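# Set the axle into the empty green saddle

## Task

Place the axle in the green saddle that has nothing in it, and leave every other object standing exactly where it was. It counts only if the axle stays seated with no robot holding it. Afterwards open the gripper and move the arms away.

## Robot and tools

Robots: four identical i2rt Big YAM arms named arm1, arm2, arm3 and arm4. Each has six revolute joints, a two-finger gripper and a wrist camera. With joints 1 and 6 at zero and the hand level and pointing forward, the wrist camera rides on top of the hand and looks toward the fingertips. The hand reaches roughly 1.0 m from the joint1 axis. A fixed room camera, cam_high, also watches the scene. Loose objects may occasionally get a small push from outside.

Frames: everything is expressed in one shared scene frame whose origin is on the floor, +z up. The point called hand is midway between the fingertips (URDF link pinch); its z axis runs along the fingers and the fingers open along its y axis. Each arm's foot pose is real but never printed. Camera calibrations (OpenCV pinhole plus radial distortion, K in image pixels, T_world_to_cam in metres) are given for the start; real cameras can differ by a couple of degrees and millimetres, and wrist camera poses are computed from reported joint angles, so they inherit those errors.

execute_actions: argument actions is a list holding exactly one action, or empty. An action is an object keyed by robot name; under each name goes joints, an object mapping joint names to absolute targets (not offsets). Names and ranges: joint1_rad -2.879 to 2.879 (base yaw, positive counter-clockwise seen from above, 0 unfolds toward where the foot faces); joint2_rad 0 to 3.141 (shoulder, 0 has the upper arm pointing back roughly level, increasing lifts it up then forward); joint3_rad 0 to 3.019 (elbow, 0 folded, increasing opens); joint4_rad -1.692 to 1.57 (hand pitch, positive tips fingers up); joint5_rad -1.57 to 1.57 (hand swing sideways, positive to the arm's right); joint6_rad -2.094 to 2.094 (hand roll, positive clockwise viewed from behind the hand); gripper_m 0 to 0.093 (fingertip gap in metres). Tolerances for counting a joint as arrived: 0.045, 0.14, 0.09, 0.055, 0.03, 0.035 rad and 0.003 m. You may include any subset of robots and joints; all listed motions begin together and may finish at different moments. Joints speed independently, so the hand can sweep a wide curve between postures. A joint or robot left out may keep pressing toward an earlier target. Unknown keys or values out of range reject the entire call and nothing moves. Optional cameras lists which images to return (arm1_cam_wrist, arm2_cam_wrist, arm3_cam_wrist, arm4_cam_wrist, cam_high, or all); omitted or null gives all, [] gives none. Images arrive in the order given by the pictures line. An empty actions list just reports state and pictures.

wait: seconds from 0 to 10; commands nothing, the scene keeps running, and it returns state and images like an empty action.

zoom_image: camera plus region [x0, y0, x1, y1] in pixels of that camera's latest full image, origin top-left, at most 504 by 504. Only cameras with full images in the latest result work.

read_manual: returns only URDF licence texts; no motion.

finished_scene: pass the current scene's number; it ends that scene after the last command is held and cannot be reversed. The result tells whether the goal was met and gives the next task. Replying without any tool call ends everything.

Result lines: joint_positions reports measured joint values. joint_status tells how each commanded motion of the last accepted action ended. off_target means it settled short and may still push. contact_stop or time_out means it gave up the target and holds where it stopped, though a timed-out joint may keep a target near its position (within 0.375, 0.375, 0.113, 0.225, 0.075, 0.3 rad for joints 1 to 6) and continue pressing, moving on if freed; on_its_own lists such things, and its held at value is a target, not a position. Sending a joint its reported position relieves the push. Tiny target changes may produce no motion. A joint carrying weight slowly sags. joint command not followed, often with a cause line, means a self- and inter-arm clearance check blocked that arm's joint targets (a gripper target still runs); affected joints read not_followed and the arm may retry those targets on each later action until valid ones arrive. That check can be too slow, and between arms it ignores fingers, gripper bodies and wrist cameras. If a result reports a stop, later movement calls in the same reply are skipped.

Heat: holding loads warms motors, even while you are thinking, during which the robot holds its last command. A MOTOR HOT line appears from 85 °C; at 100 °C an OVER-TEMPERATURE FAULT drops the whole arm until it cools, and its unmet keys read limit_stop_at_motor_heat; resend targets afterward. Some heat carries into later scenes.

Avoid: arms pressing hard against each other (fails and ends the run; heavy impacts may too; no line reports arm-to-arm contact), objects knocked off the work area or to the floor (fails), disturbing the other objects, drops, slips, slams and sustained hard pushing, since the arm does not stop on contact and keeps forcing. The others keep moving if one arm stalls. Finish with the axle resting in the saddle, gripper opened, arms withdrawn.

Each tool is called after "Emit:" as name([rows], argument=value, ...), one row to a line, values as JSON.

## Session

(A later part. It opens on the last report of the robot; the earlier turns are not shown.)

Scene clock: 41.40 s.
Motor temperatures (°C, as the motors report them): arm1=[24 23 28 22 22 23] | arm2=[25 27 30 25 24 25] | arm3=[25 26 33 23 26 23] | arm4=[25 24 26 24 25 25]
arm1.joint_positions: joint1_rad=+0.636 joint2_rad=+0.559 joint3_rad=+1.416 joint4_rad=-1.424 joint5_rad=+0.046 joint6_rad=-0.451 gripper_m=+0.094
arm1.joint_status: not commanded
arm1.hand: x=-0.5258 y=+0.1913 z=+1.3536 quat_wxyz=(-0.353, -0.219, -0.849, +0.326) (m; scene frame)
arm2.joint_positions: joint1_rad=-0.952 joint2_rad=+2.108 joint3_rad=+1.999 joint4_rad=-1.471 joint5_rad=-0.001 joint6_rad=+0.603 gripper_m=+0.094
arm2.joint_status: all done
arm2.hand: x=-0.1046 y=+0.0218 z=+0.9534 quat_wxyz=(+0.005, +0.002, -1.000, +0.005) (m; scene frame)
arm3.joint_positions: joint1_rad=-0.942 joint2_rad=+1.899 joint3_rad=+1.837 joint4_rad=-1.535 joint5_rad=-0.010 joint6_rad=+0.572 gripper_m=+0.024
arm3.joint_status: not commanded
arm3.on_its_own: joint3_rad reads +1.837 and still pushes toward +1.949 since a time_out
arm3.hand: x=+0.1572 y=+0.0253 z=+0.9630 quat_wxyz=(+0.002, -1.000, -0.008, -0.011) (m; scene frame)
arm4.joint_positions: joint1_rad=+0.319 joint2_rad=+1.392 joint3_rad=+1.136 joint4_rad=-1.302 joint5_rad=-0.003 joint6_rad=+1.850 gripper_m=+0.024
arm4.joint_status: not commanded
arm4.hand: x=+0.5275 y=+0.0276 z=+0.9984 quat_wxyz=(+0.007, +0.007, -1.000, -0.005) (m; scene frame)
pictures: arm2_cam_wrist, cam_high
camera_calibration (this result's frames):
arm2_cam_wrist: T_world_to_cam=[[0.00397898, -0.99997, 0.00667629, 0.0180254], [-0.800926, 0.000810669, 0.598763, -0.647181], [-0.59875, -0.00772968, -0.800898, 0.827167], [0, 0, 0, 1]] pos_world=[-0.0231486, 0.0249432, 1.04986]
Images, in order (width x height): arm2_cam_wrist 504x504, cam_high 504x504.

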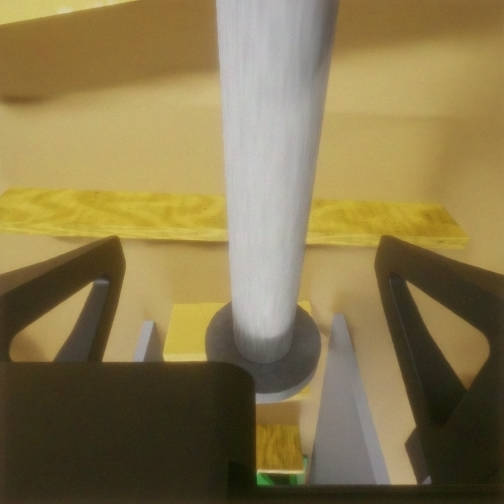

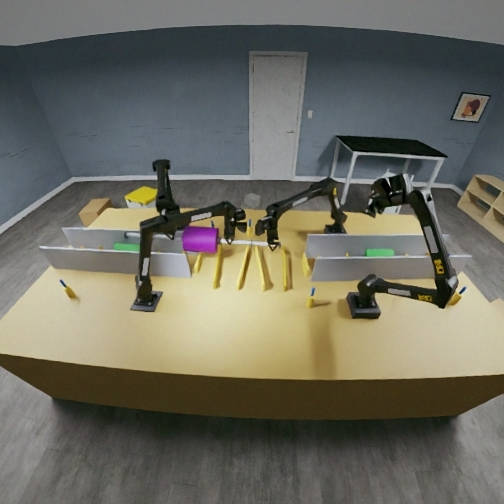

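Emit:
execute_actions([
  {"arm2":{"joints":{"joint1_rad":-0.978,"gripper_m":0}}},
], cameras=["arm2_cam_wrist"])

Emit:
execute_actions([
  {"arm2":{"joints":{"joint2_rad":2.06,"joint3_rad":2.07,"joint4_rad":-1.5}},"arm4":{"joints":{"joint3_rad":1.2,"joint2_rad":1.36}},"arm3":{"joints":{"joint3_rad":1.88,"joint2_rad":1.87}}},
], cameras=[])

Emit:
execute_actions([
  {"arm3":{"joints":{"gripper_m":0.093}}},
], cameras=["cam_high","arm2_cam_wrist","arm3_cam_wrist"])

Scene clock: 43.00 s.
Motor temperatures (°C, as the motors report them): arm1=[24 23 29 22 22 23] | arm2=[25 27 30 25 24 25] | arm3=[25 26 34 23 26 23] | arm4=[25 24 26 24 25 25]
arm1.joint_positions: joint1_rad=+0.636 joint2_rad=+0.559 joint3_rad=+1.416 joint4_rad=-1.424 joint5_rad=+0.046 joint6_rad=-0.451 gripper_m=+0.094
arm1.joint_status: not commanded
arm1.hand: x=-0.5258 y=+0.1913 z=+1.3536 quat_wxyz=(-0.353, -0.219, -0.849, +0.326) (m; scene frame)
arm2.joint_positions: joint1_rad=-0.965 joint2_rad=+2.108 joint3_rad=+1.999 joint4_rad=-1.471 joint5_rad=-0.003 joint6_rad=+0.600 gripper_m=+0.024
arm2.joint_status: gripper_m off_target (ended at +0.024, target +0.000); the others done
arm2.hand: x=-0.0999 y=+0.0150 z=+0.9534 quat_wxyz=(+0.006, -0.003, -1.000, +0.004) (m; scene frame)
arm3.joint_positions: joint1_rad=-0.942 joint2_rad=+1.899 joint3_rad=+1.837 joint4_rad=-1.535 joint5_rad=-0.011 joint6_rad=+0.572 gripper_m=+0.024
arm3.joint_status: not commanded
arm3.on_its_own: joint3_rad reads +1.837 and still pushes toward +1.949 since a time_out
arm3.hand: x=+0.1575 y=+0.0248 z=+0.9632 quat_wxyz=(+0.002, -1.000, -0.009, -0.011) (m; scene frame)
arm4.joint_positions: joint1_rad=+0.319 joint2_rad=+1.392 joint3_rad=+1.136 joint4_rad=-1.302 joint5_rad=-0.001 joint6_rad=+1.849 gripper_m=+0.024
arm4.joint_status: not commanded
arm4.hand: x=+0.5277 y=+0.0277 z=+0.9984 quat_wxyz=(+0.007, +0.008, -1.000, -0.005) (m; scene frame)
pictures: arm2_cam_wrist
camera_calibration (this result's frames):
arm2_cam_wrist: T_world_to_cam=[[-0.00673125, -0.999968, 0.00425304, 0.0125019], [-0.800187, 0.00793705, 0.599697, -0.644326], [-0.599712, 0.000633484, -0.800215, 0.829093], [0, 0, 0, 1]] pos_world=[-0.0182805, 0.0170903, 1.0498]
Images, in order (width x height): arm2_cam_wrist 504x504.

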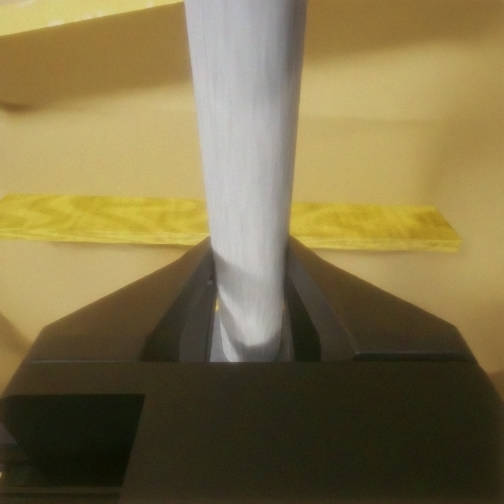

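Scene clock: 43.60 s.
Motor temperatures (°C, as the motors report them): arm1=[24 23 29 22 22 23] | arm2=[25 27 30 25 24 25] | arm3=[25 26 34 23 26 23] | arm4=[25 24 26 24 25 25]
arm1.joint_positions: joint1_rad=+0.636 joint2_rad=+0.559 joint3_rad=+1.416 joint4_rad=-1.424 joint5_rad=+0.046 joint6_rad=-0.451 gripper_m=+0.094
arm1.joint_status: not commanded
arm1.hand: x=-0.5258 y=+0.1913 z=+1.3536 quat_wxyz=(-0.353, -0.219, -0.849, +0.326) (m; scene frame)
arm2.joint_positions: joint1_rad=-0.965 joint2_rad=+2.101 joint3_rad=+1.999 joint4_rad=-1.474 joint5_rad=-0.002 joint6_rad=+0.599 gripper_m=+0.024
arm2.joint_status: all done
arm2.hand: x=-0.1004 y=+0.0145 z=+0.9580 quat_wxyz=(+0.004, -0.003, -1.000, +0.003) (m; scene frame)
arm3.joint_positions: joint1_rad=-0.942 joint2_rad=+1.899 joint3_rad=+1.837 joint4_rad=-1.535 joint5_rad=-0.011 joint6_rad=+0.571 gripper_m=+0.024
arm3.joint_status: all done
arm3.hand: x=+0.1575 y=+0.0248 z=+0.9632 quat_wxyz=(+0.002, -1.000, -0.009, -0.011) (m; scene frame)
arm4.joint_positions: joint1_rad=+0.319 joint2_rad=+1.392 joint3_rad=+1.136 joint4_rad=-1.302 joint5_rad=-0.002 joint6_rad=+1.848 gripper_m=+0.024
arm4.joint_status: all done
arm4.hand: x=+0.5276 y=+0.0276 z=+0.9984 quat_wxyz=(+0.007, +0.008, -1.000, -0.005) (m; scene frame)
pictures: none
No camera images: the call's "cameras" was empty. Leave "cameras" out to get every camera's image.

Scene clock: 44.30 s.
Motor temperatures (°C, as the motors report them): arm1=[24 23 29 22 22 23] | arm2=[25 27 30 25 24 25] | arm3=[25 26 34 23 26 23] | arm4=[25 24 26 24 25 25]
arm1.joint_positions: joint1_rad=+0.636 joint2_rad=+0.559 joint3_rad=+1.416 joint4_rad=-1.424 joint5_rad=+0.046 joint6_rad=-0.451 gripper_m=+0.094
arm1.joint_status: not commanded
arm1.hand: x=-0.5258 y=+0.1913 z=+1.3536 quat_wxyz=(-0.353, -0.219, -0.849, +0.326) (m; scene frame)
arm2.joint_positions: joint1_rad=-0.966 joint2_rad=+2.101 joint3_rad=+1.999 joint4_rad=-1.475 joint5_rad=+0.001 joint6_rad=+0.597 gripper_m=+0.024
arm2.joint_status: not commanded
arm2.hand: x=-0.1002 y=+0.0134 z=+0.9580 quat_wxyz=(+0.004, -0.002, -1.000, +0.005) (m; scene frame)
arm3.joint_positions: joint1_rad=-0.942 joint2_rad=+1.899 joint3_rad=+1.837 joint4_rad=-1.535 joint5_rad=-0.005 joint6_rad=+0.578 gripper_m=+0.093
arm3.joint_status: all done
arm3.hand: x=+0.1569 y=+0.0258 z=+0.9632 quat_wxyz=(+0.005, -1.000, -0.006, -0.009) (m; scene frame)
arm4.joint_positions: joint1_rad=+0.319 joint2_rad=+1.392 joint3_rad=+1.136 joint4_rad=-1.302 joint5_rad=-0.002 joint6_rad=+1.847 gripper_m=+0.024
arm4.joint_status: not commanded
arm4.hand: x=+0.5276 y=+0.0276 z=+0.9984 quat_wxyz=(+0.007, +0.009, -1.000, -0.005) (m; scene frame)
pictures: arm2_cam_wrist, arm3_cam_wrist, cam_high
camera_calibration (this result's frames):
arm2_cam_wrist: T_world_to_cam=[[-0.0047883, -0.999968, 0.00640501, 0.00892264], [-0.802729, 0.00766322, 0.596295, -0.644331], [-0.596325, -0.00228625, -0.80274, 0.835341], [0, 0, 0, 1]] pos_world=[-0.0190459, 0.0157698, 1.05472]
arm3_cam_wrist: T_world_to_cam=[[0.000659141, 0.999783, 0.0208363, -0.0484485], [0.798242, -0.0130765, 0.602195, -0.704325], [0.602336, 0.0162354, -0.798077, 0.795568], [0, 0, 0, 1]] pos_world=[0.0830547, 0.0263115, 1.06007]
Images, in order (width x height): arm2_cam_wrist 504x504, arm3_cam_wrist 504x504, cam_high 504x504.

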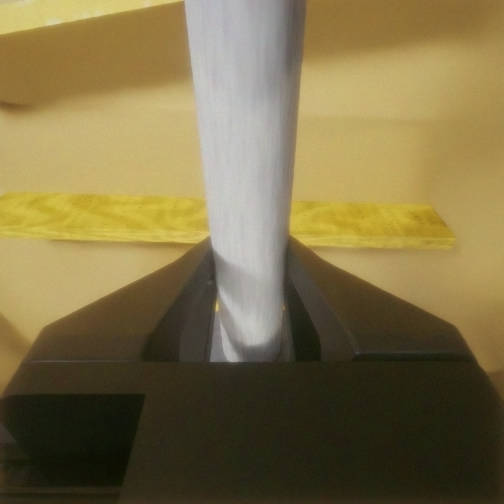

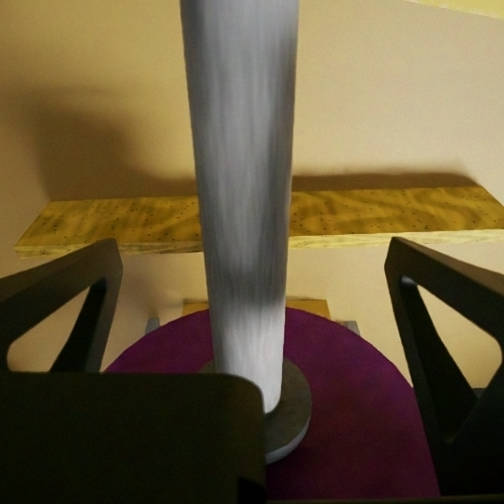

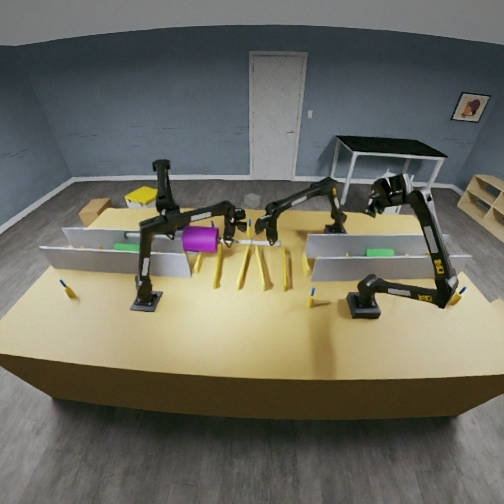

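Emit:
execute_actions([
  {"arm3":{"joints":{"joint2_rad":1.55}},"arm2":{"joints":{"joint2_rad":2.025,"joint3_rad":2.10,"joint4_rad":-1.55}}},
], cameras=[])

Emit:
execute_actions([
  {"arm3":{"joints":{"joint2_rad":0.35,"joint3_rad":1.2,"joint4_rad":-1.65,"joint1_rad":-1.1}}},
], cameras=[])

Emit:
execute_actions([
  {"arm3":{"joints":{"joint1_rad":0.46,"joint6_rad":2.0,"joint3_rad":1.3}}},
], cameras=[])

Emit:
execute_actions([
  {"arm3":{"joints":{"joint2_rad":1.15,"joint3_rad":1.45,"joint4_rad":-1.67}}},
], cameras=["cam_high","arm3_cam_wrist"])

Scene clock: 47.17 s.
Motor temperatures (°C, as the motors report them): arm1=[24 23 29 22 22 23] | arm2=[25 28 31 25 24 25] | arm3=[25 26 34 23 26 23] | arm4=[25 23 27 24 25 25]
arm1.joint_positions: joint1_rad=+0.636 joint2_rad=+0.559 joint3_rad=+1.416 joint4_rad=-1.424 joint5_rad=+0.046 joint6_rad=-0.451 gripper_m=+0.094
arm1.joint_status: not commanded
arm1.hand: x=-0.5258 y=+0.1913 z=+1.3536 quat_wxyz=(-0.353, -0.219, -0.849, +0.326) (m; scene frame)
arm2.joint_positions: joint1_rad=-0.971 joint2_rad=+2.078 joint3_rad=+2.019 joint4_rad=-1.523 joint5_rad=+0.002 joint6_rad=+0.587 gripper_m=+0.024
arm2.joint_status: all done
arm2.hand: x=-0.1037 y=+0.0073 z=+0.9805 quat_wxyz=(+0.005, +0.001, -1.000, +0.006) (m; scene frame)
arm3.joint_positions: joint1_rad=-0.942 joint2_rad=+1.551 joint3_rad=+1.856 joint4_rad=-1.535 joint5_rad=-0.004 joint6_rad=+0.578 gripper_m=+0.093
arm3.joint_status: all done
arm3.hand: x=+0.2030 y=+0.0563 z=+1.1586 quat_wxyz=(-0.096, -0.985, -0.006, +0.143) (m; scene frame)
arm4.joint_positions: joint1_rad=+0.321 joint2_rad=+1.392 joint3_rad=+1.136 joint4_rad=-1.302 joint5_rad=-0.011 joint6_rad=+1.842 gripper_m=+0.024
arm4.joint_status: not commanded
arm4.hand: x=+0.5254 y=+0.0270 z=+0.9984 quat_wxyz=(+0.011, +0.012, -1.000, -0.004) (m; scene frame)
pictures: none
No camera images: the call's "cameras" was empty. Leave "cameras" out to get every camera's image.

Scene clock: 48.93 s.
Motor temperatures (°C, as the motors report them): arm1=[24 23 29 22 22 23] | arm2=[25 28 31 25 24 25] | arm3=[25 26 33 23 25 23] | arm4=[25 23 27 24 25 25]
arm1.joint_positions: joint1_rad=+0.636 joint2_rad=+0.559 joint3_rad=+1.416 joint4_rad=-1.424 joint5_rad=+0.046 joint6_rad=-0.451 gripper_m=+0.094
arm1.joint_status: not commanded
arm1.hand: x=-0.5258 y=+0.1913 z=+1.3536 quat_wxyz=(-0.353, -0.219, -0.849, +0.326) (m; scene frame)
arm2.joint_positions: joint1_rad=-0.971 joint2_rad=+2.078 joint3_rad=+2.019 joint4_rad=-1.523 joint5_rad=+0.002 joint6_rad=+0.587 gripper_m=+0.024
arm2.joint_status: not commanded
arm2.hand: x=-0.1037 y=+0.0073 z=+0.9805 quat_wxyz=(+0.005, +0.001, -1.000, +0.006) (m; scene frame)
arm3.joint_positions: joint1_rad=-1.107 joint2_rad=+0.349 joint3_rad=+1.205 joint4_rad=-1.642 joint5_rad=-0.001 joint6_rad=+0.579 gripper_m=+0.093
arm3.joint_status: all done
arm3.hand: x=+0.5392 y=+0.3044 z=+1.2014 quat_wxyz=(-0.185, -0.920, +0.071, +0.338) (m; scene frame)
arm4.joint_positions: joint1_rad=+0.321 joint2_rad=+1.392 joint3_rad=+1.136 joint4_rad=-1.302 joint5_rad=-0.011 joint6_rad=+1.842 gripper_m=+0.024
arm4.joint_status: not commanded
arm4.hand: x=+0.5254 y=+0.0270 z=+0.9984 quat_wxyz=(+0.011, +0.012, -1.000, -0.004) (m; scene frame)
pictures: none
No camera images: the call's "cameras" was empty. Leave "cameras" out to get every camera's image.

Scene clock: 51.03 s.
Motor temperatures (°C, as the motors report them): arm1=[24 23 29 22 22 23] | arm2=[25 28 32 25 24 25] | arm3=[25 26 32 23 25 23] | arm4=[25 23 27 24 25 25]
arm1.joint_positions: joint1_rad=+0.636 joint2_rad=+0.559 joint3_rad=+1.416 joint4_rad=-1.424 joint5_rad=+0.046 joint6_rad=-0.451 gripper_m=+0.094
arm1.joint_status: not commanded
arm1.hand: x=-0.5258 y=+0.1913 z=+1.3536 quat_wxyz=(-0.353, -0.219, -0.849, +0.326) (m; scene frame)
arm2.joint_positions: joint1_rad=-0.971 joint2_rad=+2.078 joint3_rad=+2.019 joint4_rad=-1.523 joint5_rad=+0.002 joint6_rad=+0.587 gripper_m=+0.024
arm2.joint_status: not commanded
arm2.hand: x=-0.1037 y=+0.0073 z=+0.9805 quat_wxyz=(+0.005, +0.001, -1.000, +0.006) (m; scene frame)
arm3.joint_positions: joint1_rad=+0.455 joint2_rad=+0.349 joint3_rad=+1.259 joint4_rad=-1.642 joint5_rad=-0.001 joint6_rad=+1.989 gripper_m=+0.093
arm3.joint_status: all done
arm3.hand: x=+0.6854 y=+0.2532 z=+1.2232 quat_wxyz=(-0.373, -0.913, +0.000, -0.163) (m; scene frame)
arm4.joint_positions: joint1_rad=+0.321 joint2_rad=+1.392 joint3_rad=+1.136 joint4_rad=-1.302 joint5_rad=-0.011 joint6_rad=+1.842 gripper_m=+0.024
arm4.joint_status: not commanded
arm4.hand: x=+0.5254 y=+0.0270 z=+0.9984 quat_wxyz=(+0.011, +0.012, -1.000, -0.004) (m; scene frame)
pictures: none
No camera images: the call's "cameras" was empty. Leave "cameras" out to get every camera's image.

Scene clock: 52.57 s.
Motor temperatures (°C, as the motors report them): arm1=[24 23 29 22 22 23] | arm2=[25 28 32 25 24 25] | arm3=[25 26 32 23 25 23] | arm4=[25 23 27 24 25 25]
arm1.joint_positions: joint1_rad=+0.636 joint2_rad=+0.559 joint3_rad=+1.416 joint4_rad=-1.424 joint5_rad=+0.046 joint6_rad=-0.451 gripper_m=+0.094
arm1.joint_status: not commanded
arm1.hand: x=-0.5258 y=+0.1913 z=+1.3536 quat_wxyz=(-0.353, -0.219, -0.849, +0.326) (m; scene frame)
arm2.joint_positions: joint1_rad=-0.971 joint2_rad=+2.078 joint3_rad=+2.019 joint4_rad=-1.523 joint5_rad=+0.002 joint6_rad=+0.587 gripper_m=+0.024
arm2.joint_status: not commanded
arm2.hand: x=-0.1037 y=+0.0073 z=+0.9805 quat_wxyz=(+0.005, +0.001, -1.000, +0.006) (m; scene frame)
arm3.joint_positions: joint1_rad=+0.455 joint2_rad=+1.166 joint3_rad=+1.440 joint4_rad=-1.662 joint5_rad=-0.001 joint6_rad=+1.990 gripper_m=+0.093
arm3.joint_status: all done
arm3.hand: x=+0.7822 y=+0.0325 z=+1.1290 quat_wxyz=(-0.084, -0.996, +0.001, -0.034) (m; scene frame)
arm4.joint_positions: joint1_rad=+0.321 joint2_rad=+1.392 joint3_rad=+1.136 joint4_rad=-1.302 joint5_rad=-0.011 joint6_rad=+1.842 gripper_m=+0.024
arm4.joint_status: not commanded
arm4.hand: x=+0.5254 y=+0.0270 z=+0.9984 quat_wxyz=(+0.011, +0.012, -1.000, -0.004) (m; scene frame)
pictures: arm3_cam_wrist, cam_high
camera_calibration (this result's frames):
arm3_cam_wrist: T_world_to_cam=[[0.0208561, 0.987648, -0.155297, 0.124416], [0.767088, 0.0838123, 0.636044, -1.32027], [0.641203, -0.132392, -0.755864, 0.477959], [0, 0, 0, 1]] pos_world=[0.703701, 0.0510536, 1.22034]
Images, in order (width x height): arm3_cam_wrist 504x504, cam_high 504x504.

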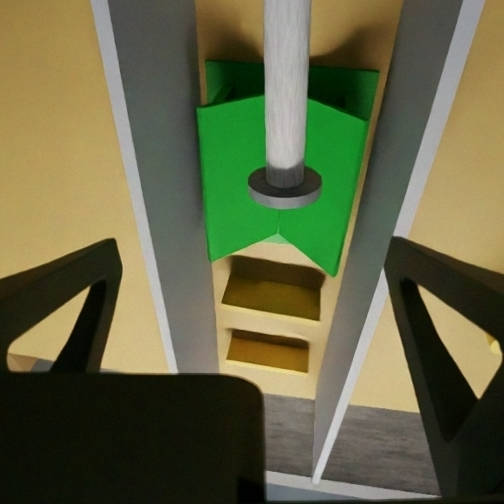

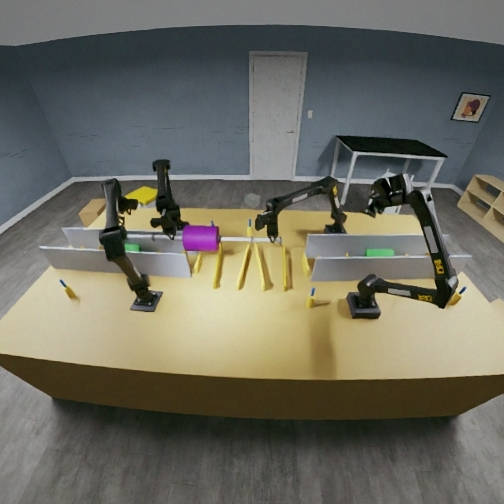

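Emit:
execute_actions([
  {"arm3":{"joints":{"joint2_rad":1.24,"joint3_rad":1.152,"joint4_rad":-1.465,"joint6_rad":1.96}}},
], cameras=["arm3_cam_wrist"])

Scene clock: 54.17 s.
Motor temperatures (°C, as the motors report them): arm1=[24 23 29 22 22 23] | arm2=[25 29 33 25 24 25] | arm3=[25 26 32 23 25 23] | arm4=[25 23 27 24 25 25]
arm1.joint_positions: joint1_rad=+0.636 joint2_rad=+0.559 joint3_rad=+1.416 joint4_rad=-1.424 joint5_rad=+0.046 joint6_rad=-0.451 gripper_m=+0.094
arm1.joint_status: not commanded
arm1.hand: x=-0.5258 y=+0.1913 z=+1.3536 quat_wxyz=(-0.353, -0.219, -0.849, +0.326) (m; scene frame)
arm2.joint_positions: joint1_rad=-0.971 joint2_rad=+2.078 joint3_rad=+2.019 joint4_rad=-1.523 joint5_rad=+0.002 joint6_rad=+0.587 gripper_m=+0.024
arm2.joint_status: not commanded
arm2.hand: x=-0.1037 y=+0.0073 z=+0.9805 quat_wxyz=(+0.005, +0.001, -1.000, +0.006) (m; scene frame)
arm3.joint_positions: joint1_rad=+0.455 joint2_rad=+1.256 joint3_rad=+1.144 joint4_rad=-1.480 joint5_rad=-0.001 joint6_rad=+1.972 gripper_m=+0.093
arm3.joint_status: all done
arm3.hand: x=+0.7797 y=+0.0359 z=+0.9851 quat_wxyz=(+0.009, -1.000, -0.007, +0.007) (m; scene frame)
arm4.joint_positions: joint1_rad=+0.321 joint2_rad=+1.392 joint3_rad=+1.136 joint4_rad=-1.302 joint5_rad=-0.011 joint6_rad=+1.842 gripper_m=+0.024
arm4.joint_status: not commanded
arm4.hand: x=+0.5254 y=+0.0270 z=+0.9984 quat_wxyz=(+0.011, +0.012, -1.000, -0.004) (m; scene frame)
pictures: arm3_cam_wrist
camera_calibration (this result's frames):
arm3_cam_wrist: T_world_to_cam=[[-0.00142369, 0.999562, 0.0295477, -0.0664153], [0.81745, -0.0158562, 0.575781, -1.20343], [0.575998, 0.0249735, -0.81707, 0.476673], [0, 0, 0, 1]] pos_world=[0.709089, 0.0354002, 1.08435]
Images, in order (width x height): arm3_cam_wrist 504x504.

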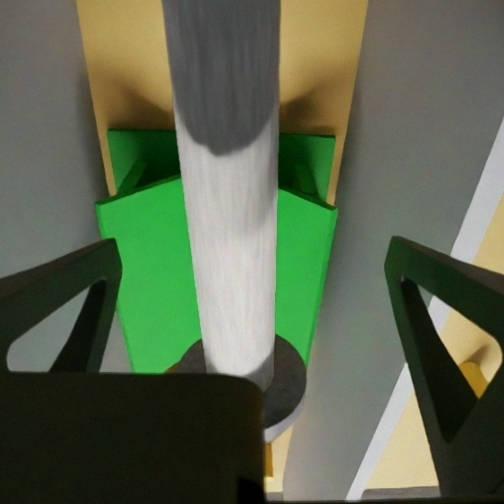

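Emit:
execute_actions([
  {"arm3":{"joints":{"joint4_rad":-1.44,"gripper_m":0}}},
], cameras=[])

Emit:
execute_actions([
  {"arm3":{"joints":{"joint2_rad":1.22,"joint3_rad":1.21}},"arm4":{"joints":{"joint3_rad":1.15,"joint2_rad":1.385}}},
], cameras=[])

Emit:
execute_actions([
  {"arm4":{"joints":{"gripper_m":0.093}}},
], cameras=[])

Emit:
execute_actions([
  {"arm4":{"joints":{"joint2_rad":0.35}}},
], cameras=["arm3_cam_wrist","arm2_cam_wrist","cam_high"])

Scene clock: 55.83 s.
Motor temperatures (°C, as the motors report them): arm1=[24 23 29 22 22 23] | arm2=[25 29 33 25 24 25] | arm3=[25 26 32 23 25 23] | arm4=[25 23 28 24 25 25]
arm1.joint_positions: joint1_rad=+0.636 joint2_rad=+0.559 joint3_rad=+1.416 joint4_rad=-1.424 joint5_rad=+0.046 joint6_rad=-0.451 gripper_m=+0.094
arm1.joint_status: not commanded
arm1.hand: x=-0.5258 y=+0.1913 z=+1.3536 quat_wxyz=(-0.353, -0.219, -0.849, +0.326) (m; scene frame)
arm2.joint_positions: joint1_rad=-0.971 joint2_rad=+2.078 joint3_rad=+2.019 joint4_rad=-1.523 joint5_rad=+0.003 joint6_rad=+0.587 gripper_m=+0.024
arm2.joint_status: not commanded
arm2.hand: x=-0.1038 y=+0.0072 z=+0.9805 quat_wxyz=(+0.005, +0.001, -1.000, +0.006) (m; scene frame)
arm3.joint_positions: joint1_rad=+0.455 joint2_rad=+1.256 joint3_rad=+1.144 joint4_rad=-1.454 joint5_rad=-0.001 joint6_rad=+1.966 gripper_m=+0.024
arm3.joint_status: gripper_m off_target (ended at +0.024, target +0.000); the others done
arm3.hand: x=+0.7823 y=+0.0301 z=+0.9850 quat_wxyz=(-0.003, -1.000, -0.010, +0.002) (m; scene frame)
arm4.joint_positions: joint1_rad=+0.321 joint2_rad=+1.392 joint3_rad=+1.136 joint4_rad=-1.302 joint5_rad=-0.011 joint6_rad=+1.842 gripper_m=+0.024
arm4.joint_status: not commanded
arm4.hand: x=+0.5254 y=+0.0270 z=+0.9984 quat_wxyz=(+0.011, +0.012, -1.000, -0.004) (m; scene frame)
pictures: none
No camera images: the call's "cameras" was empty. Leave "cameras" out to get every camera's image.

Scene clock: 56.40 s.
Motor temperatures (°C, as the motors report them): arm1=[24 23 29 22 22 23] | arm2=[25 29 33 25 24 25] | arm3=[25 26 32 23 25 23] | arm4=[25 23 28 24 25 25]
arm1.joint_positions: joint1_rad=+0.636 joint2_rad=+0.559 joint3_rad=+1.416 joint4_rad=-1.424 joint5_rad=+0.046 joint6_rad=-0.451 gripper_m=+0.094
arm1.joint_status: not commanded
arm1.hand: x=-0.5258 y=+0.1913 z=+1.3536 quat_wxyz=(-0.353, -0.219, -0.849, +0.326) (m; scene frame)
arm2.joint_positions: joint1_rad=-0.971 joint2_rad=+2.078 joint3_rad=+2.019 joint4_rad=-1.523 joint5_rad=+0.003 joint6_rad=+0.587 gripper_m=+0.024
arm2.joint_status: not commanded
arm2.hand: x=-0.1038 y=+0.0072 z=+0.9805 quat_wxyz=(+0.005, +0.001, -1.000, +0.006) (m; scene frame)
arm3.joint_positions: joint1_rad=+0.455 joint2_rad=+1.254 joint3_rad=+1.144 joint4_rad=-1.454 joint5_rad=-0.001 joint6_rad=+1.965 gripper_m=+0.024
arm3.joint_status: all done
arm3.hand: x=+0.7822 y=+0.0303 z=+0.9859 quat_wxyz=(-0.004, -1.000, -0.011, +0.001) (m; scene frame)
arm4.joint_positions: joint1_rad=+0.321 joint2_rad=+1.393 joint3_rad=+1.136 joint4_rad=-1.302 joint5_rad=-0.011 joint6_rad=+1.842 gripper_m=+0.024
arm4.joint_status: all done
arm4.hand: x=+0.5254 y=+0.0270 z=+0.9980 quat_wxyz=(+0.011, +0.012, -1.000, -0.003) (m; scene frame)
pictures: none
No camera images: the call's "cameras" was empty. Leave "cameras" out to get every camera's image.

Scene clock: 57.10 s.
Motor temperatures (°C, as the motors report them): arm1=[24 23 29 22 22 23] | arm2=[25 29 33 25 24 25] | arm3=[25 26 32 23 25 23] | arm4=[25 23 27 24 25 25]
arm1.joint_positions: joint1_rad=+0.636 joint2_rad=+0.559 joint3_rad=+1.416 joint4_rad=-1.424 joint5_rad=+0.046 joint6_rad=-0.451 gripper_m=+0.094
arm1.joint_status: not commanded
arm1.hand: x=-0.5258 y=+0.1913 z=+1.3536 quat_wxyz=(-0.353, -0.219, -0.849, +0.326) (m; scene frame)
arm2.joint_positions: joint1_rad=-0.971 joint2_rad=+2.078 joint3_rad=+2.019 joint4_rad=-1.528 joint5_rad=+0.003 joint6_rad=+0.586 gripper_m=+0.024
arm2.joint_status: not commanded
arm2.hand: x=-0.1048 y=+0.0065 z=+0.9805 quat_wxyz=(+0.007, +0.001, -1.000, +0.008) (m; scene frame)
arm3.joint_positions: joint1_rad=+0.455 joint2_rad=+1.254 joint3_rad=+1.144 joint4_rad=-1.454 joint5_rad=+0.004 joint6_rad=+1.964 gripper_m=+0.024
arm3.joint_status: not commanded
arm3.hand: x=+0.7814 y=+0.0300 z=+0.9859 quat_wxyz=(-0.005, -1.000, -0.011, +0.003) (m; scene frame)
arm4.joint_positions: joint1_rad=+0.319 joint2_rad=+1.392 joint3_rad=+1.136 joint4_rad=-1.302 joint5_rad=-0.003 joint6_rad=+1.860 gripper_m=+0.093
arm4.joint_status: all done
arm4.hand: x=+0.5277 y=+0.0277 z=+0.9982 quat_wxyz=(+0.007, +0.002, -1.000, -0.005) (m; scene frame)
pictures: none
No camera images: the call's "cameras" was empty. Leave "cameras" out to get every camera's image.

Scene clock: 58.57 s.
Motor temperatures (°C, as the motors report them): arm1=[24 23 29 22 22 23] | arm2=[25 29 34 25 24 25] | arm3=[25 26 32 23 25 23] | arm4=[25 23 27 24 25 25]
arm1.joint_positions: joint1_rad=+0.636 joint2_rad=+0.559 joint3_rad=+1.416 joint4_rad=-1.424 joint5_rad=+0.046 joint6_rad=-0.451 gripper_m=+0.094
arm1.joint_status: not commanded
arm1.hand: x=-0.5258 y=+0.1913 z=+1.3536 quat_wxyz=(-0.353, -0.219, -0.849, +0.326) (m; scene frame)
arm2.joint_positions: joint1_rad=-0.971 joint2_rad=+2.078 joint3_rad=+2.019 joint4_rad=-1.528 joint5_rad=+0.003 joint6_rad=+0.586 gripper_m=+0.024
arm2.joint_status: not commanded
arm2.hand: x=-0.1048 y=+0.0065 z=+0.9805 quat_wxyz=(+0.007, +0.001, -1.000, +0.008) (m; scene frame)
arm3.joint_positions: joint1_rad=+0.455 joint2_rad=+1.254 joint3_rad=+1.144 joint4_rad=-1.454 joint5_rad=+0.004 joint6_rad=+1.964 gripper_m=+0.024
arm3.joint_status: not commanded
arm3.hand: x=+0.7814 y=+0.0300 z=+0.9859 quat_wxyz=(-0.005, -1.000, -0.011, +0.003) (m; scene frame)
arm4.joint_positions: joint1_rad=+0.319 joint2_rad=+0.344 joint3_rad=+1.136 joint4_rad=-1.302 joint5_rad=-0.003 joint6_rad=+1.861 gripper_m=+0.093
arm4.joint_status: all done
arm4.hand: x=+0.5946 y=-0.1849 z=+1.2995 quat_wxyz=(+0.150, +0.000, -0.863, -0.483) (m; scene frame)
pictures: arm2_cam_wrist, arm3_cam_wrist, cam_high
camera_calibration (this result's frames):
arm2_cam_wrist: T_world_to_cam=[[0.00251779, -0.999919, 0.0124509, -0.00325342], [-0.798844, 0.00547848, 0.601513, -0.666049], [-0.601532, -0.0114608, -0.798766, 0.846301], [0, 0, 0, 1]] pos_world=[-0.0229837, 0.0100951, 1.07667]
arm3_cam_wrist: T_world_to_cam=[[-0.00899196, 0.999959, 0.00141433, -0.0268499], [0.813408, 0.00649175, 0.581657, -1.20869], [0.581624, 0.00638066, -0.813433, 0.469087], [0, 0, 0, 1]] pos_world=[0.710088, 0.0317022, 1.08465]
Images, in order (width x height): arm2_cam_wrist 504x504, arm3_cam_wrist 504x504, cam_high 504x504.

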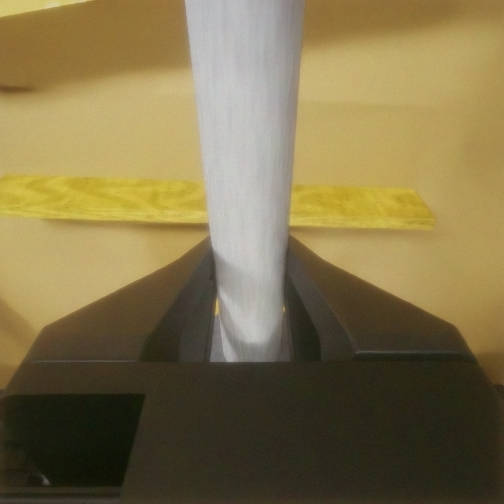

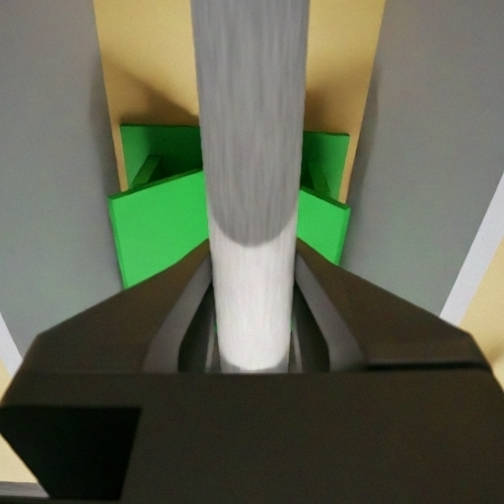

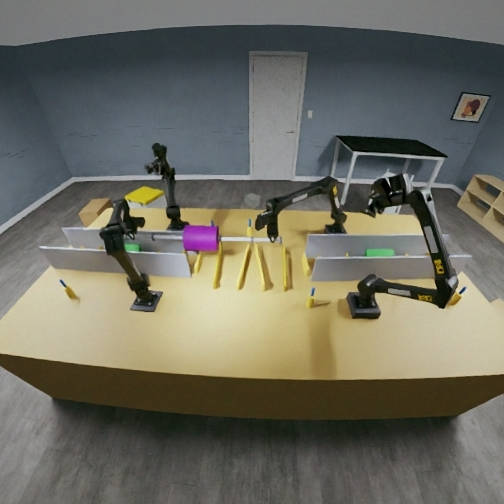

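Emit:
execute_actions([
  {"arm2":{"joints":{"joint1_rad":-0.764,"joint2_rad":1.66,"joint3_rad":1.505,"joint4_rad":-1.34,"joint6_rad":0.79}},"arm3":{"joints":{"joint1_rad":-0.076,"joint2_rad":1.165,"joint3_rad":1.20,"joint4_rad":-1.51,"joint6_rad":1.45}},"arm1":{"joints":{"joint1_rad":0.455,"joint2_rad":0.4,"joint4_rad":-1.65,"joint5_rad":0,"joint6_rad":0.8}},"arm4":{"joints":{"joint1_rad":-0.6,"joint4_rad":-1.6,"joint6_rad":0.8}}},
], cameras=[])

Emit:
execute_actions([
  {"arm2":{"joints":{"joint1_rad":-0.505,"joint2_rad":1.435,"joint3_rad":1.23,"joint4_rad":-1.30,"joint6_rad":1.05}},"arm3":{"joints":{"joint1_rad":-0.485,"joint2_rad":1.295,"joint3_rad":1.315,"joint4_rad":-1.47,"joint6_rad":1.04}},"arm1":{"joints":{"joint6_rad":2.03}}},
], cameras=["cam_high"])

Emit:
execute_actions([
  {"arm2":{"joints":{"joint1_rad":-0.143,"joint2_rad":1.305,"joint3_rad":1.095,"joint4_rad":-1.30,"joint6_rad":1.41}},"arm3":{"joints":{"joint1_rad":-0.765,"joint2_rad":1.53,"joint3_rad":1.58,"joint4_rad":-1.49,"joint6_rad":0.76}}},
], cameras=["cam_high"])

Scene clock: 62.37 s.
Motor temperatures (°C, as the motors report them): arm1=[24 23 29 22 22 23] | arm2=[25 30 34 25 24 25] | arm3=[25 25 32 23 25 23] | arm4=[25 23 27 24 25 25]
arm1.joint_positions: joint1_rad=+0.464 joint2_rad=+0.380 joint3_rad=+1.416 joint4_rad=-1.642 joint5_rad=+0.003 joint6_rad=+0.789 gripper_m=+0.094
arm1.joint_status: all done
arm1.hand: x=-0.5942 y=+0.2697 z=+1.3309 quat_wxyz=(-0.457, -0.719, -0.518, +0.080) (m; scene frame)
arm2.joint_positions: joint1_rad=-0.752 joint2_rad=+1.693 joint3_rad=+1.490 joint4_rad=-1.345 joint5_rad=+0.000 joint6_rad=+0.801 gripper_m=+0.024
arm2.joint_status: all done
arm2.hand: x=-0.2830 y=+0.0224 z=+0.9958 quat_wxyz=(-0.007, +0.003, -1.000, -0.006) (m; scene frame)
arm3.joint_positions: joint1_rad=-0.073 joint2_rad=+1.209 joint3_rad=+1.144 joint4_rad=-1.514 joint5_rad=+0.000 joint6_rad=+1.462 gripper_m=+0.024
arm3.joint_status: all done
arm3.hand: x=+0.6038 y=+0.0221 z=+1.0013 quat_wxyz=(+0.003, -1.000, +0.002, +0.003) (m; scene frame)
arm4.joint_positions: joint1_rad=-0.593 joint2_rad=+0.344 joint3_rad=+1.136 joint4_rad=-1.587 joint5_rad=-0.001 joint6_rad=+0.810 gripper_m=+0.093
arm4.joint_status: all done
arm4.hand: x=+0.7184 y=-0.2442 z=+1.2432 quat_wxyz=(-0.236, +0.065, -0.925, -0.291) (m; scene frame)
pictures: none
No camera images: the call's "cameras" was empty. Leave "cameras" out to get every camera's image.

Scene clock: 64.37 s.
Motor temperatures (°C, as the motors report them): arm1=[24 23 29 22 22 23] | arm2=[25 29 33 25 24 25] | arm3=[25 25 33 23 25 23] | arm4=[25 23 27 24 25 25]
arm1.joint_positions: joint1_rad=+0.464 joint2_rad=+0.380 joint3_rad=+1.416 joint4_rad=-1.642 joint5_rad=+0.003 joint6_rad=+2.020 gripper_m=+0.094
arm1.joint_status: all done
arm1.hand: x=-0.5942 y=+0.2697 z=+1.3309 quat_wxyz=(-0.419, -0.886, -0.008, -0.198) (m; scene frame)
arm2.joint_positions: joint1_rad=-0.488 joint2_rad=+1.459 joint3_rad=+1.214 joint4_rad=-1.292 joint5_rad=-0.002 joint6_rad=+1.064 gripper_m=+0.024
arm2.joint_status: all done
arm2.hand: x=-0.4356 y=+0.0247 z=+0.9968 quat_wxyz=(-0.006, +0.004, -1.000, -0.013) (m; scene frame)
arm3.joint_positions: joint1_rad=-0.482 joint2_rad=+1.331 joint3_rad=+1.228 joint4_rad=-1.466 joint5_rad=+0.002 joint6_rad=+1.054 gripper_m=+0.024
arm3.joint_status: all done
arm3.hand: x=+0.4523 y=+0.0227 z=+0.9933 quat_wxyz=(-0.001, -1.000, +0.002, +0.004) (m; scene frame)
arm4.joint_positions: joint1_rad=-0.593 joint2_rad=+0.344 joint3_rad=+1.136 joint4_rad=-1.587 joint5_rad=-0.001 joint6_rad=+0.810 gripper_m=+0.093
arm4.joint_status: not commanded
arm4.hand: x=+0.7184 y=-0.2442 z=+1.2432 quat_wxyz=(-0.236, +0.065, -0.925, -0.291) (m; scene frame)
pictures: cam_high
Images, in order (width x height): cam_high 504x504.

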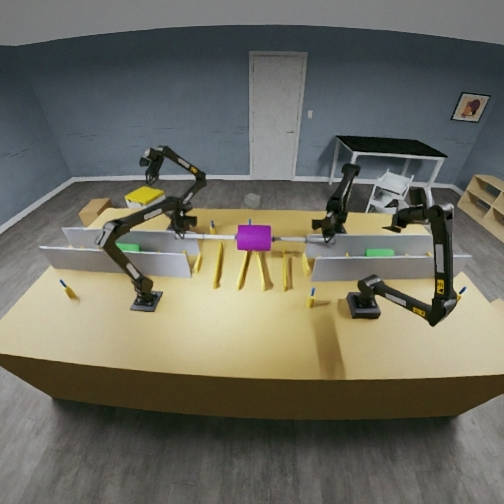

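Scene clock: 66.57 s.
Motor temperatures (°C, as the motors report them): arm1=[24 23 29 22 22 23] | arm2=[25 29 33 25 24 25] | arm3=[25 26 34 23 25 23] | arm4=[25 23 27 24 25 25]
arm1.joint_positions: joint1_rad=+0.464 joint2_rad=+0.380 joint3_rad=+1.416 joint4_rad=-1.642 joint5_rad=+0.003 joint6_rad=+2.020 gripper_m=+0.094
arm1.joint_status: not commanded
arm1.hand: x=-0.5942 y=+0.2697 z=+1.3309 quat_wxyz=(-0.419, -0.886, -0.008, -0.198) (m; scene frame)
arm2.joint_positions: joint1_rad=-0.131 joint2_rad=+1.330 joint3_rad=+1.079 joint4_rad=-1.298 joint5_rad=+0.001 joint6_rad=+1.413 gripper_m=+0.024
arm2.joint_status: all done
arm2.hand: x=-0.5862 y=+0.0196 z=+0.9948 quat_wxyz=(-0.001, +0.007, -1.000, -0.008) (m; scene frame)
arm3.joint_positions: joint1_rad=-0.765 joint2_rad=+1.568 joint3_rad=+1.481 joint4_rad=-1.488 joint5_rad=-0.002 joint6_rad=+0.760 gripper_m=+0.024
arm3.joint_status: joint3_rad time_out (moved +0.253 of +0.352); the others done
arm3.on_its_own: joint3_rad reads +1.481 and still pushes toward +1.580 since a time_out
arm3.hand: x=+0.3041 y=+0.0256 z=+0.9950 quat_wxyz=(+0.000, -1.000, -0.003, +0.001) (m; scene frame)
arm4.joint_positions: joint1_rad=-0.593 joint2_rad=+0.344 joint3_rad=+1.136 joint4_rad=-1.587 joint5_rad=-0.001 joint6_rad=+0.810 gripper_m=+0.093
arm4.joint_status: not commanded
arm4.hand: x=+0.7184 y=-0.2442 z=+1.2432 quat_wxyz=(-0.236, +0.065, -0.925, -0.291) (m; scene frame)
pictures: cam_high
Images, in order (width x height): cam_high 504x504.

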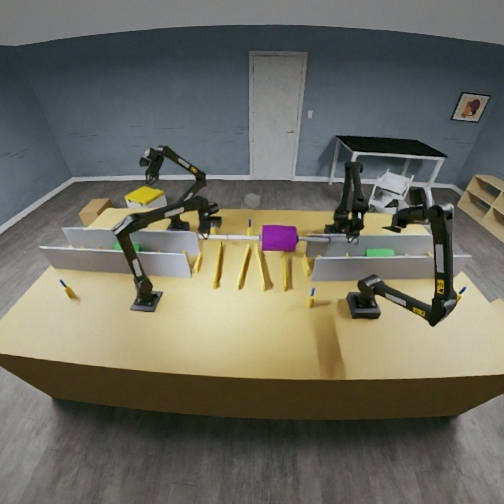

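Emit:
execute_actions([
  {"arm2":{"joints":{"joint1_rad":0.25,"joint2_rad":1.34,"joint3_rad":1.065,"joint4_rad":-1.25,"joint6_rad":1.81}},"arm3":{"joints":{"joint1_rad":-0.944,"joint2_rad":1.84,"joint3_rad":1.95,"joint4_rad":-1.53,"joint6_rad":0.585}},"arm1":{"joints":{"joint2_rad":0.8}}},
], cameras=[])

Emit:
execute_actions([
  {"arm1":{"joints":{"joint2_rad":1.30,"joint3_rad":1.35,"joint4_rad":-1.6}}},
], cameras=["cam_high","arm1_cam_wrist"])

Scene clock: 69.90 s.
Motor temperatures (°C, as the motors report them): arm1=[24 23 29 22 22 23] | arm2=[25 29 33 25 24 25] | arm3=[25 26 35 23 25 23] | arm4=[25 23 27 24 25 25]
arm1.joint_positions: joint1_rad=+0.464 joint2_rad=+0.802 joint3_rad=+1.416 joint4_rad=-1.644 joint5_rad=+0.003 joint6_rad=+2.020 gripper_m=+0.094
arm1.joint_status: all done
arm1.hand: x=-0.5261 y=+0.1316 z=+1.2675 quat_wxyz=(-0.243, -0.964, -0.007, -0.111) (m; scene frame)
arm2.joint_positions: joint1_rad=+0.264 joint2_rad=+1.360 joint3_rad=+1.054 joint4_rad=-1.249 joint5_rad=-0.010 joint6_rad=+1.810 gripper_m=+0.024
arm2.joint_status: all done
arm2.hand: x=-0.7352 y=+0.0157 z=+0.9757 quat_wxyz=(+0.008, +0.006, -1.000, -0.005) (m; scene frame)
arm3.joint_positions: joint1_rad=-0.936 joint2_rad=+1.887 joint3_rad=+1.847 joint4_rad=-1.530 joint5_rad=-0.008 joint6_rad=+0.589 gripper_m=+0.024
arm3.joint_status: joint3_rad time_out (moved +0.366 of +0.469); the others done
arm3.on_its_own: joint3_rad reads +1.847 and still pushes toward +1.950 since a time_out
arm3.hand: x=+0.1568 y=+0.0208 z=+0.9738 quat_wxyz=(-0.004, -1.000, -0.003, +0.001) (m; scene frame)
arm4.joint_positions: joint1_rad=-0.593 joint2_rad=+0.344 joint3_rad=+1.136 joint4_rad=-1.587 joint5_rad=-0.001 joint6_rad=+0.810 gripper_m=+0.093
arm4.joint_status: not commanded
arm4.hand: x=+0.7184 y=-0.2442 z=+1.2432 quat_wxyz=(-0.236, +0.065, -0.925, -0.291) (m; scene frame)
pictures: none
No camera images: the call's "cameras" was empty. Leave "cameras" out to get every camera's image.

not run: a stop came earlier in this reply.

Emit:
execute_actions([
  {"arm1":{"joints":{"joint1_rad":0.44,"joint2_rad":1.30,"joint3_rad":1.35,"joint4_rad":-1.6}}},
], cameras=["cam_high","arm1_cam_wrist","arm2_cam_wrist"])

Scene clock: 71.90 s.
Motor temperatures (°C, as the motors report them): arm1=[24 23 29 22 22 23] | arm2=[25 29 32 25 24 25] | arm3=[25 26 35 23 25 23] | arm4=[25 23 26 24 25 25]
arm1.joint_positions: joint1_rad=+0.452 joint2_rad=+1.323 joint3_rad=+1.335 joint4_rad=-1.606 joint5_rad=+0.003 joint6_rad=+2.021 gripper_m=+0.094
arm1.joint_status: all done
arm1.hand: x=-0.4764 y=+0.0169 z=+1.0814 quat_wxyz=(+0.007, -1.000, +0.000, +0.012) (m; scene frame)
arm2.joint_positions: joint1_rad=+0.264 joint2_rad=+1.360 joint3_rad=+1.054 joint4_rad=-1.249 joint5_rad=-0.010 joint6_rad=+1.810 gripper_m=+0.024
arm2.joint_status: not commanded
arm2.hand: x=-0.7352 y=+0.0157 z=+0.9757 quat_wxyz=(+0.008, +0.006, -1.000, -0.005) (m; scene frame)
arm3.joint_positions: joint1_rad=-0.936 joint2_rad=+1.887 joint3_rad=+1.847 joint4_rad=-1.530 joint5_rad=-0.008 joint6_rad=+0.589 gripper_m=+0.024
arm3.joint_status: not commanded
arm3.on_its_own: joint3_rad reads +1.847 and still pushes toward +1.950 since a time_out
arm3.hand: x=+0.1568 y=+0.0208 z=+0.9738 quat_wxyz=(-0.004, -1.000, -0.003, +0.001) (m; scene frame)
arm4.joint_positions: joint1_rad=-0.593 joint2_rad=+0.344 joint3_rad=+1.136 joint4_rad=-1.587 joint5_rad=-0.001 joint6_rad=+0.810 gripper_m=+0.093
arm4.joint_status: not commanded
arm4.hand: x=+0.7184 y=-0.2442 z=+1.2432 quat_wxyz=(-0.236, +0.065, -0.925, -0.291) (m; scene frame)
pictures: arm1_cam_wrist, arm2_cam_wrist, cam_high
camera_calibration (this result's frames):
arm1_cam_wrist: T_world_to_cam=[[-0.00392792, 0.999557, 0.0294977, -0.0542523], [0.827114, -0.0133311, 0.561876, -0.211875], [0.562021, 0.026605, -0.826695, 1.28695], [0, 0, 0, 1]] pos_world=[-0.548262, 0.0171643, 1.18457]
arm2_cam_wrist: T_world_to_cam=[[0.01229, -0.999848, -0.0123851, 0.039027], [-0.797273, -0.0172739, 0.603372, -1.16713], [-0.603494, 0.00245887, -0.797363, 0.460296], [0, 0, 0, 1]] pos_world=[-0.653218, 0.0177283, 1.07172]
Images, in order (width x height): arm1_cam_wrist 504x504, arm2_cam_wrist 504x504, cam_high 504x504.

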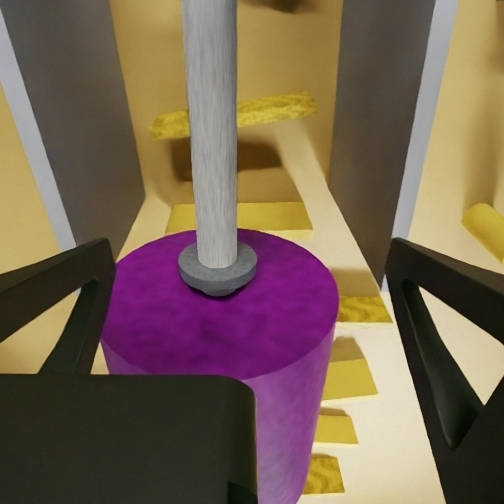

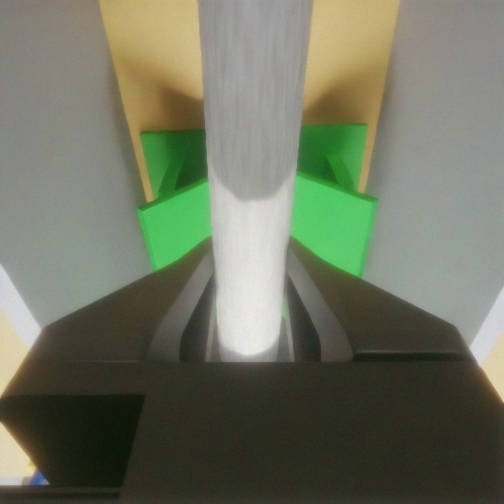

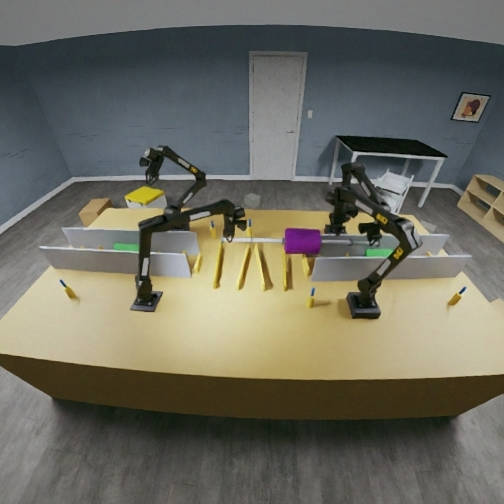

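Emit:
execute_actions([
  {"arm1":{"joints":{"joint2_rad":1.365,"joint3_rad":1.14,"joint4_rad":-1.31}}},
], cameras=["arm1_cam_wrist"])

Scene clock: 73.70 s.
Motor temperatures (°C, as the motors report them): arm1=[24 23 29 22 22 23] | arm2=[25 29 32 25 24 25] | arm3=[25 26 36 23 25 23] | arm4=[25 23 26 24 25 25]
arm1.joint_positions: joint1_rad=+0.452 joint2_rad=+1.370 joint3_rad=+1.129 joint4_rad=-1.322 joint5_rad=+0.003 joint6_rad=+2.021 gripper_m=+0.094
arm1.joint_status: all done
arm1.hand: x=-0.4710 y=+0.0031 z=+0.9867 quat_wxyz=(-0.007, -1.000, +0.000, +0.005) (m; scene frame)
arm2.joint_positions: joint1_rad=+0.264 joint2_rad=+1.360 joint3_rad=+1.054 joint4_rad=-1.249 joint5_rad=-0.010 joint6_rad=+1.810 gripper_m=+0.024
arm2.joint_status: not commanded
arm2.hand: x=-0.7352 y=+0.0157 z=+0.9757 quat_wxyz=(+0.008, +0.006, -1.000, -0.005) (m; scene frame)
arm3.joint_positions: joint1_rad=-0.936 joint2_rad=+1.887 joint3_rad=+1.847 joint4_rad=-1.530 joint5_rad=-0.008 joint6_rad=+0.589 gripper_m=+0.024
arm3.joint_status: not commanded
arm3.on_its_own: joint3_rad reads +1.847 and still pushes toward +1.950 since a time_out
arm3.hand: x=+0.1568 y=+0.0208 z=+0.9738 quat_wxyz=(-0.004, -1.000, -0.003, +0.001) (m; scene frame)
arm4.joint_positions: joint1_rad=-0.593 joint2_rad=+0.344 joint3_rad=+1.136 joint4_rad=-1.587 joint5_rad=-0.001 joint6_rad=+0.810 gripper_m=+0.093
arm4.joint_status: not commanded
arm4.hand: x=+0.7184 y=-0.2442 z=+1.2432 quat_wxyz=(-0.236, +0.065, -0.925, -0.291) (m; scene frame)
pictures: arm1_cam_wrist
camera_calibration (this result's frames):
arm1_cam_wrist: T_world_to_cam=[[-0.0045071, 0.999989, 0.000942638, -0.00983125], [0.81929, 0.00315218, 0.573371, -0.178421], [0.573362, 0.00335654, -0.819295, 1.20414], [0, 0, 0, 1]] pos_world=[-0.544273, 0.00635183, 1.08886]
Images, in order (width x height): arm1_cam_wrist 504x504.

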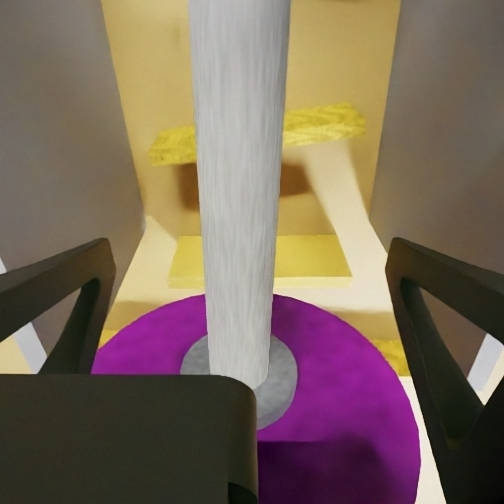

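Needs about 1.3 cm deeper.

Emit:
execute_actions([
  {"arm1":{"joints":{"joint2_rad":1.41,"joint3_rad":1.115,"joint4_rad":-1.285}}},
], cameras=[])

Emit:
execute_actions([
  {"arm1":{"joints":{"gripper_m":0}}},
], cameras=["arm1_cam_wrist"])

Scene clock: 75.23 s.
Motor temperatures (°C, as the motors report them): arm1=[24 23 29 22 22 23] | arm2=[25 28 32 25 24 25] | arm3=[25 27 36 23 25 23] | arm4=[25 23 26 24 25 25]
arm1.joint_positions: joint1_rad=+0.452 joint2_rad=+1.401 joint3_rad=+1.112 joint4_rad=-1.297 joint5_rad=+0.003 joint6_rad=+2.021 gripper_m=+0.094
arm1.joint_status: all done
arm1.hand: x=-0.4706 y=+0.0018 z=+0.9688 quat_wxyz=(+0.004, -1.000, +0.000, +0.010) (m; scene frame)
arm2.joint_positions: joint1_rad=+0.264 joint2_rad=+1.360 joint3_rad=+1.054 joint4_rad=-1.249 joint5_rad=-0.010 joint6_rad=+1.810 gripper_m=+0.024
arm2.joint_status: not commanded
arm2.hand: x=-0.7352 y=+0.0157 z=+0.9757 quat_wxyz=(+0.008, +0.006, -1.000, -0.005) (m; scene frame)
arm3.joint_positions: joint1_rad=-0.936 joint2_rad=+1.887 joint3_rad=+1.847 joint4_rad=-1.530 joint5_rad=-0.008 joint6_rad=+0.589 gripper_m=+0.024
arm3.joint_status: not commanded
arm3.on_its_own: joint3_rad reads +1.847 and still pushes toward +1.950 since a time_out
arm3.hand: x=+0.1568 y=+0.0208 z=+0.9738 quat_wxyz=(-0.004, -1.000, -0.003, +0.001) (m; scene frame)
arm4.joint_positions: joint1_rad=-0.593 joint2_rad=+0.344 joint3_rad=+1.136 joint4_rad=-1.587 joint5_rad=-0.001 joint6_rad=+0.810 gripper_m=+0.093
arm4.joint_status: not commanded
arm4.hand: x=+0.7184 y=-0.2442 z=+1.2432 quat_wxyz=(-0.236, +0.065, -0.925, -0.291) (m; scene frame)
pictures: none
No camera images: the call's "cameras" was empty. Leave "cameras" out to get every camera's image.

Scene clock: 75.97 s.
Motor temperatures (°C, as the motors report them): arm1=[24 23 29 22 22 23] | arm2=[25 28 32 25 24 25] | arm3=[25 27 36 23 25 23] | arm4=[25 23 26 24 25 25]
arm1.joint_positions: joint1_rad=+0.450 joint2_rad=+1.402 joint3_rad=+1.112 joint4_rad=-1.290 joint5_rad=+0.003 joint6_rad=+2.026 gripper_m=+0.023
arm1.joint_status: gripper_m off_target (ended at +0.023, target +0.000)
arm1.hand: x=-0.4705 y=-0.0001 z=+0.9685 quat_wxyz=(+0.001, -1.000, +0.003, +0.009) (m; scene frame)
arm2.joint_positions: joint1_rad=+0.264 joint2_rad=+1.360 joint3_rad=+1.054 joint4_rad=-1.246 joint5_rad=-0.010 joint6_rad=+1.811 gripper_m=+0.024
arm2.joint_status: not commanded
arm2.hand: x=-0.7353 y=+0.0165 z=+0.9757 quat_wxyz=(+0.008, +0.006, -1.000, -0.006) (m; scene frame)
arm3.joint_positions: joint1_rad=-0.936 joint2_rad=+1.887 joint3_rad=+1.847 joint4_rad=-1.530 joint5_rad=-0.007 joint6_rad=+0.590 gripper_m=+0.024
arm3.joint_status: not commanded
arm3.on_its_own: joint3_rad reads +1.847 and still pushes toward +1.950 since a time_out
arm3.hand: x=+0.1567 y=+0.0208 z=+0.9738 quat_wxyz=(-0.004, -1.000, -0.003, +0.001) (m; scene frame)
arm4.joint_positions: joint1_rad=-0.593 joint2_rad=+0.344 joint3_rad=+1.136 joint4_rad=-1.587 joint5_rad=-0.001 joint6_rad=+0.810 gripper_m=+0.093
arm4.joint_status: not commanded
arm4.hand: x=+0.7184 y=-0.2442 z=+1.2432 quat_wxyz=(-0.236, +0.065, -0.925, -0.291) (m; scene frame)
pictures: arm1_cam_wrist
camera_calibration (this result's frames):
arm1_cam_wrist: T_world_to_cam=[[0.00262999, 0.999858, 0.0166656, -0.0183947], [0.823586, -0.0116183, 0.567073, -0.160305], [0.567186, 0.0122342, -0.823499, 1.19012], [0, 0, 0, 1]] pos_world=[-0.542946, 0.00196949, 1.07127]
Images, in order (width x height): arm1_cam_wrist 504x504.

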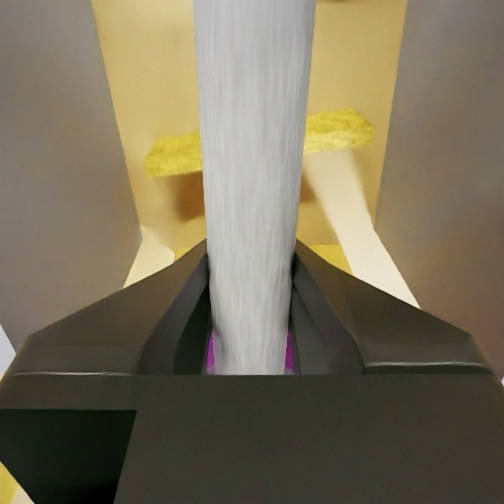

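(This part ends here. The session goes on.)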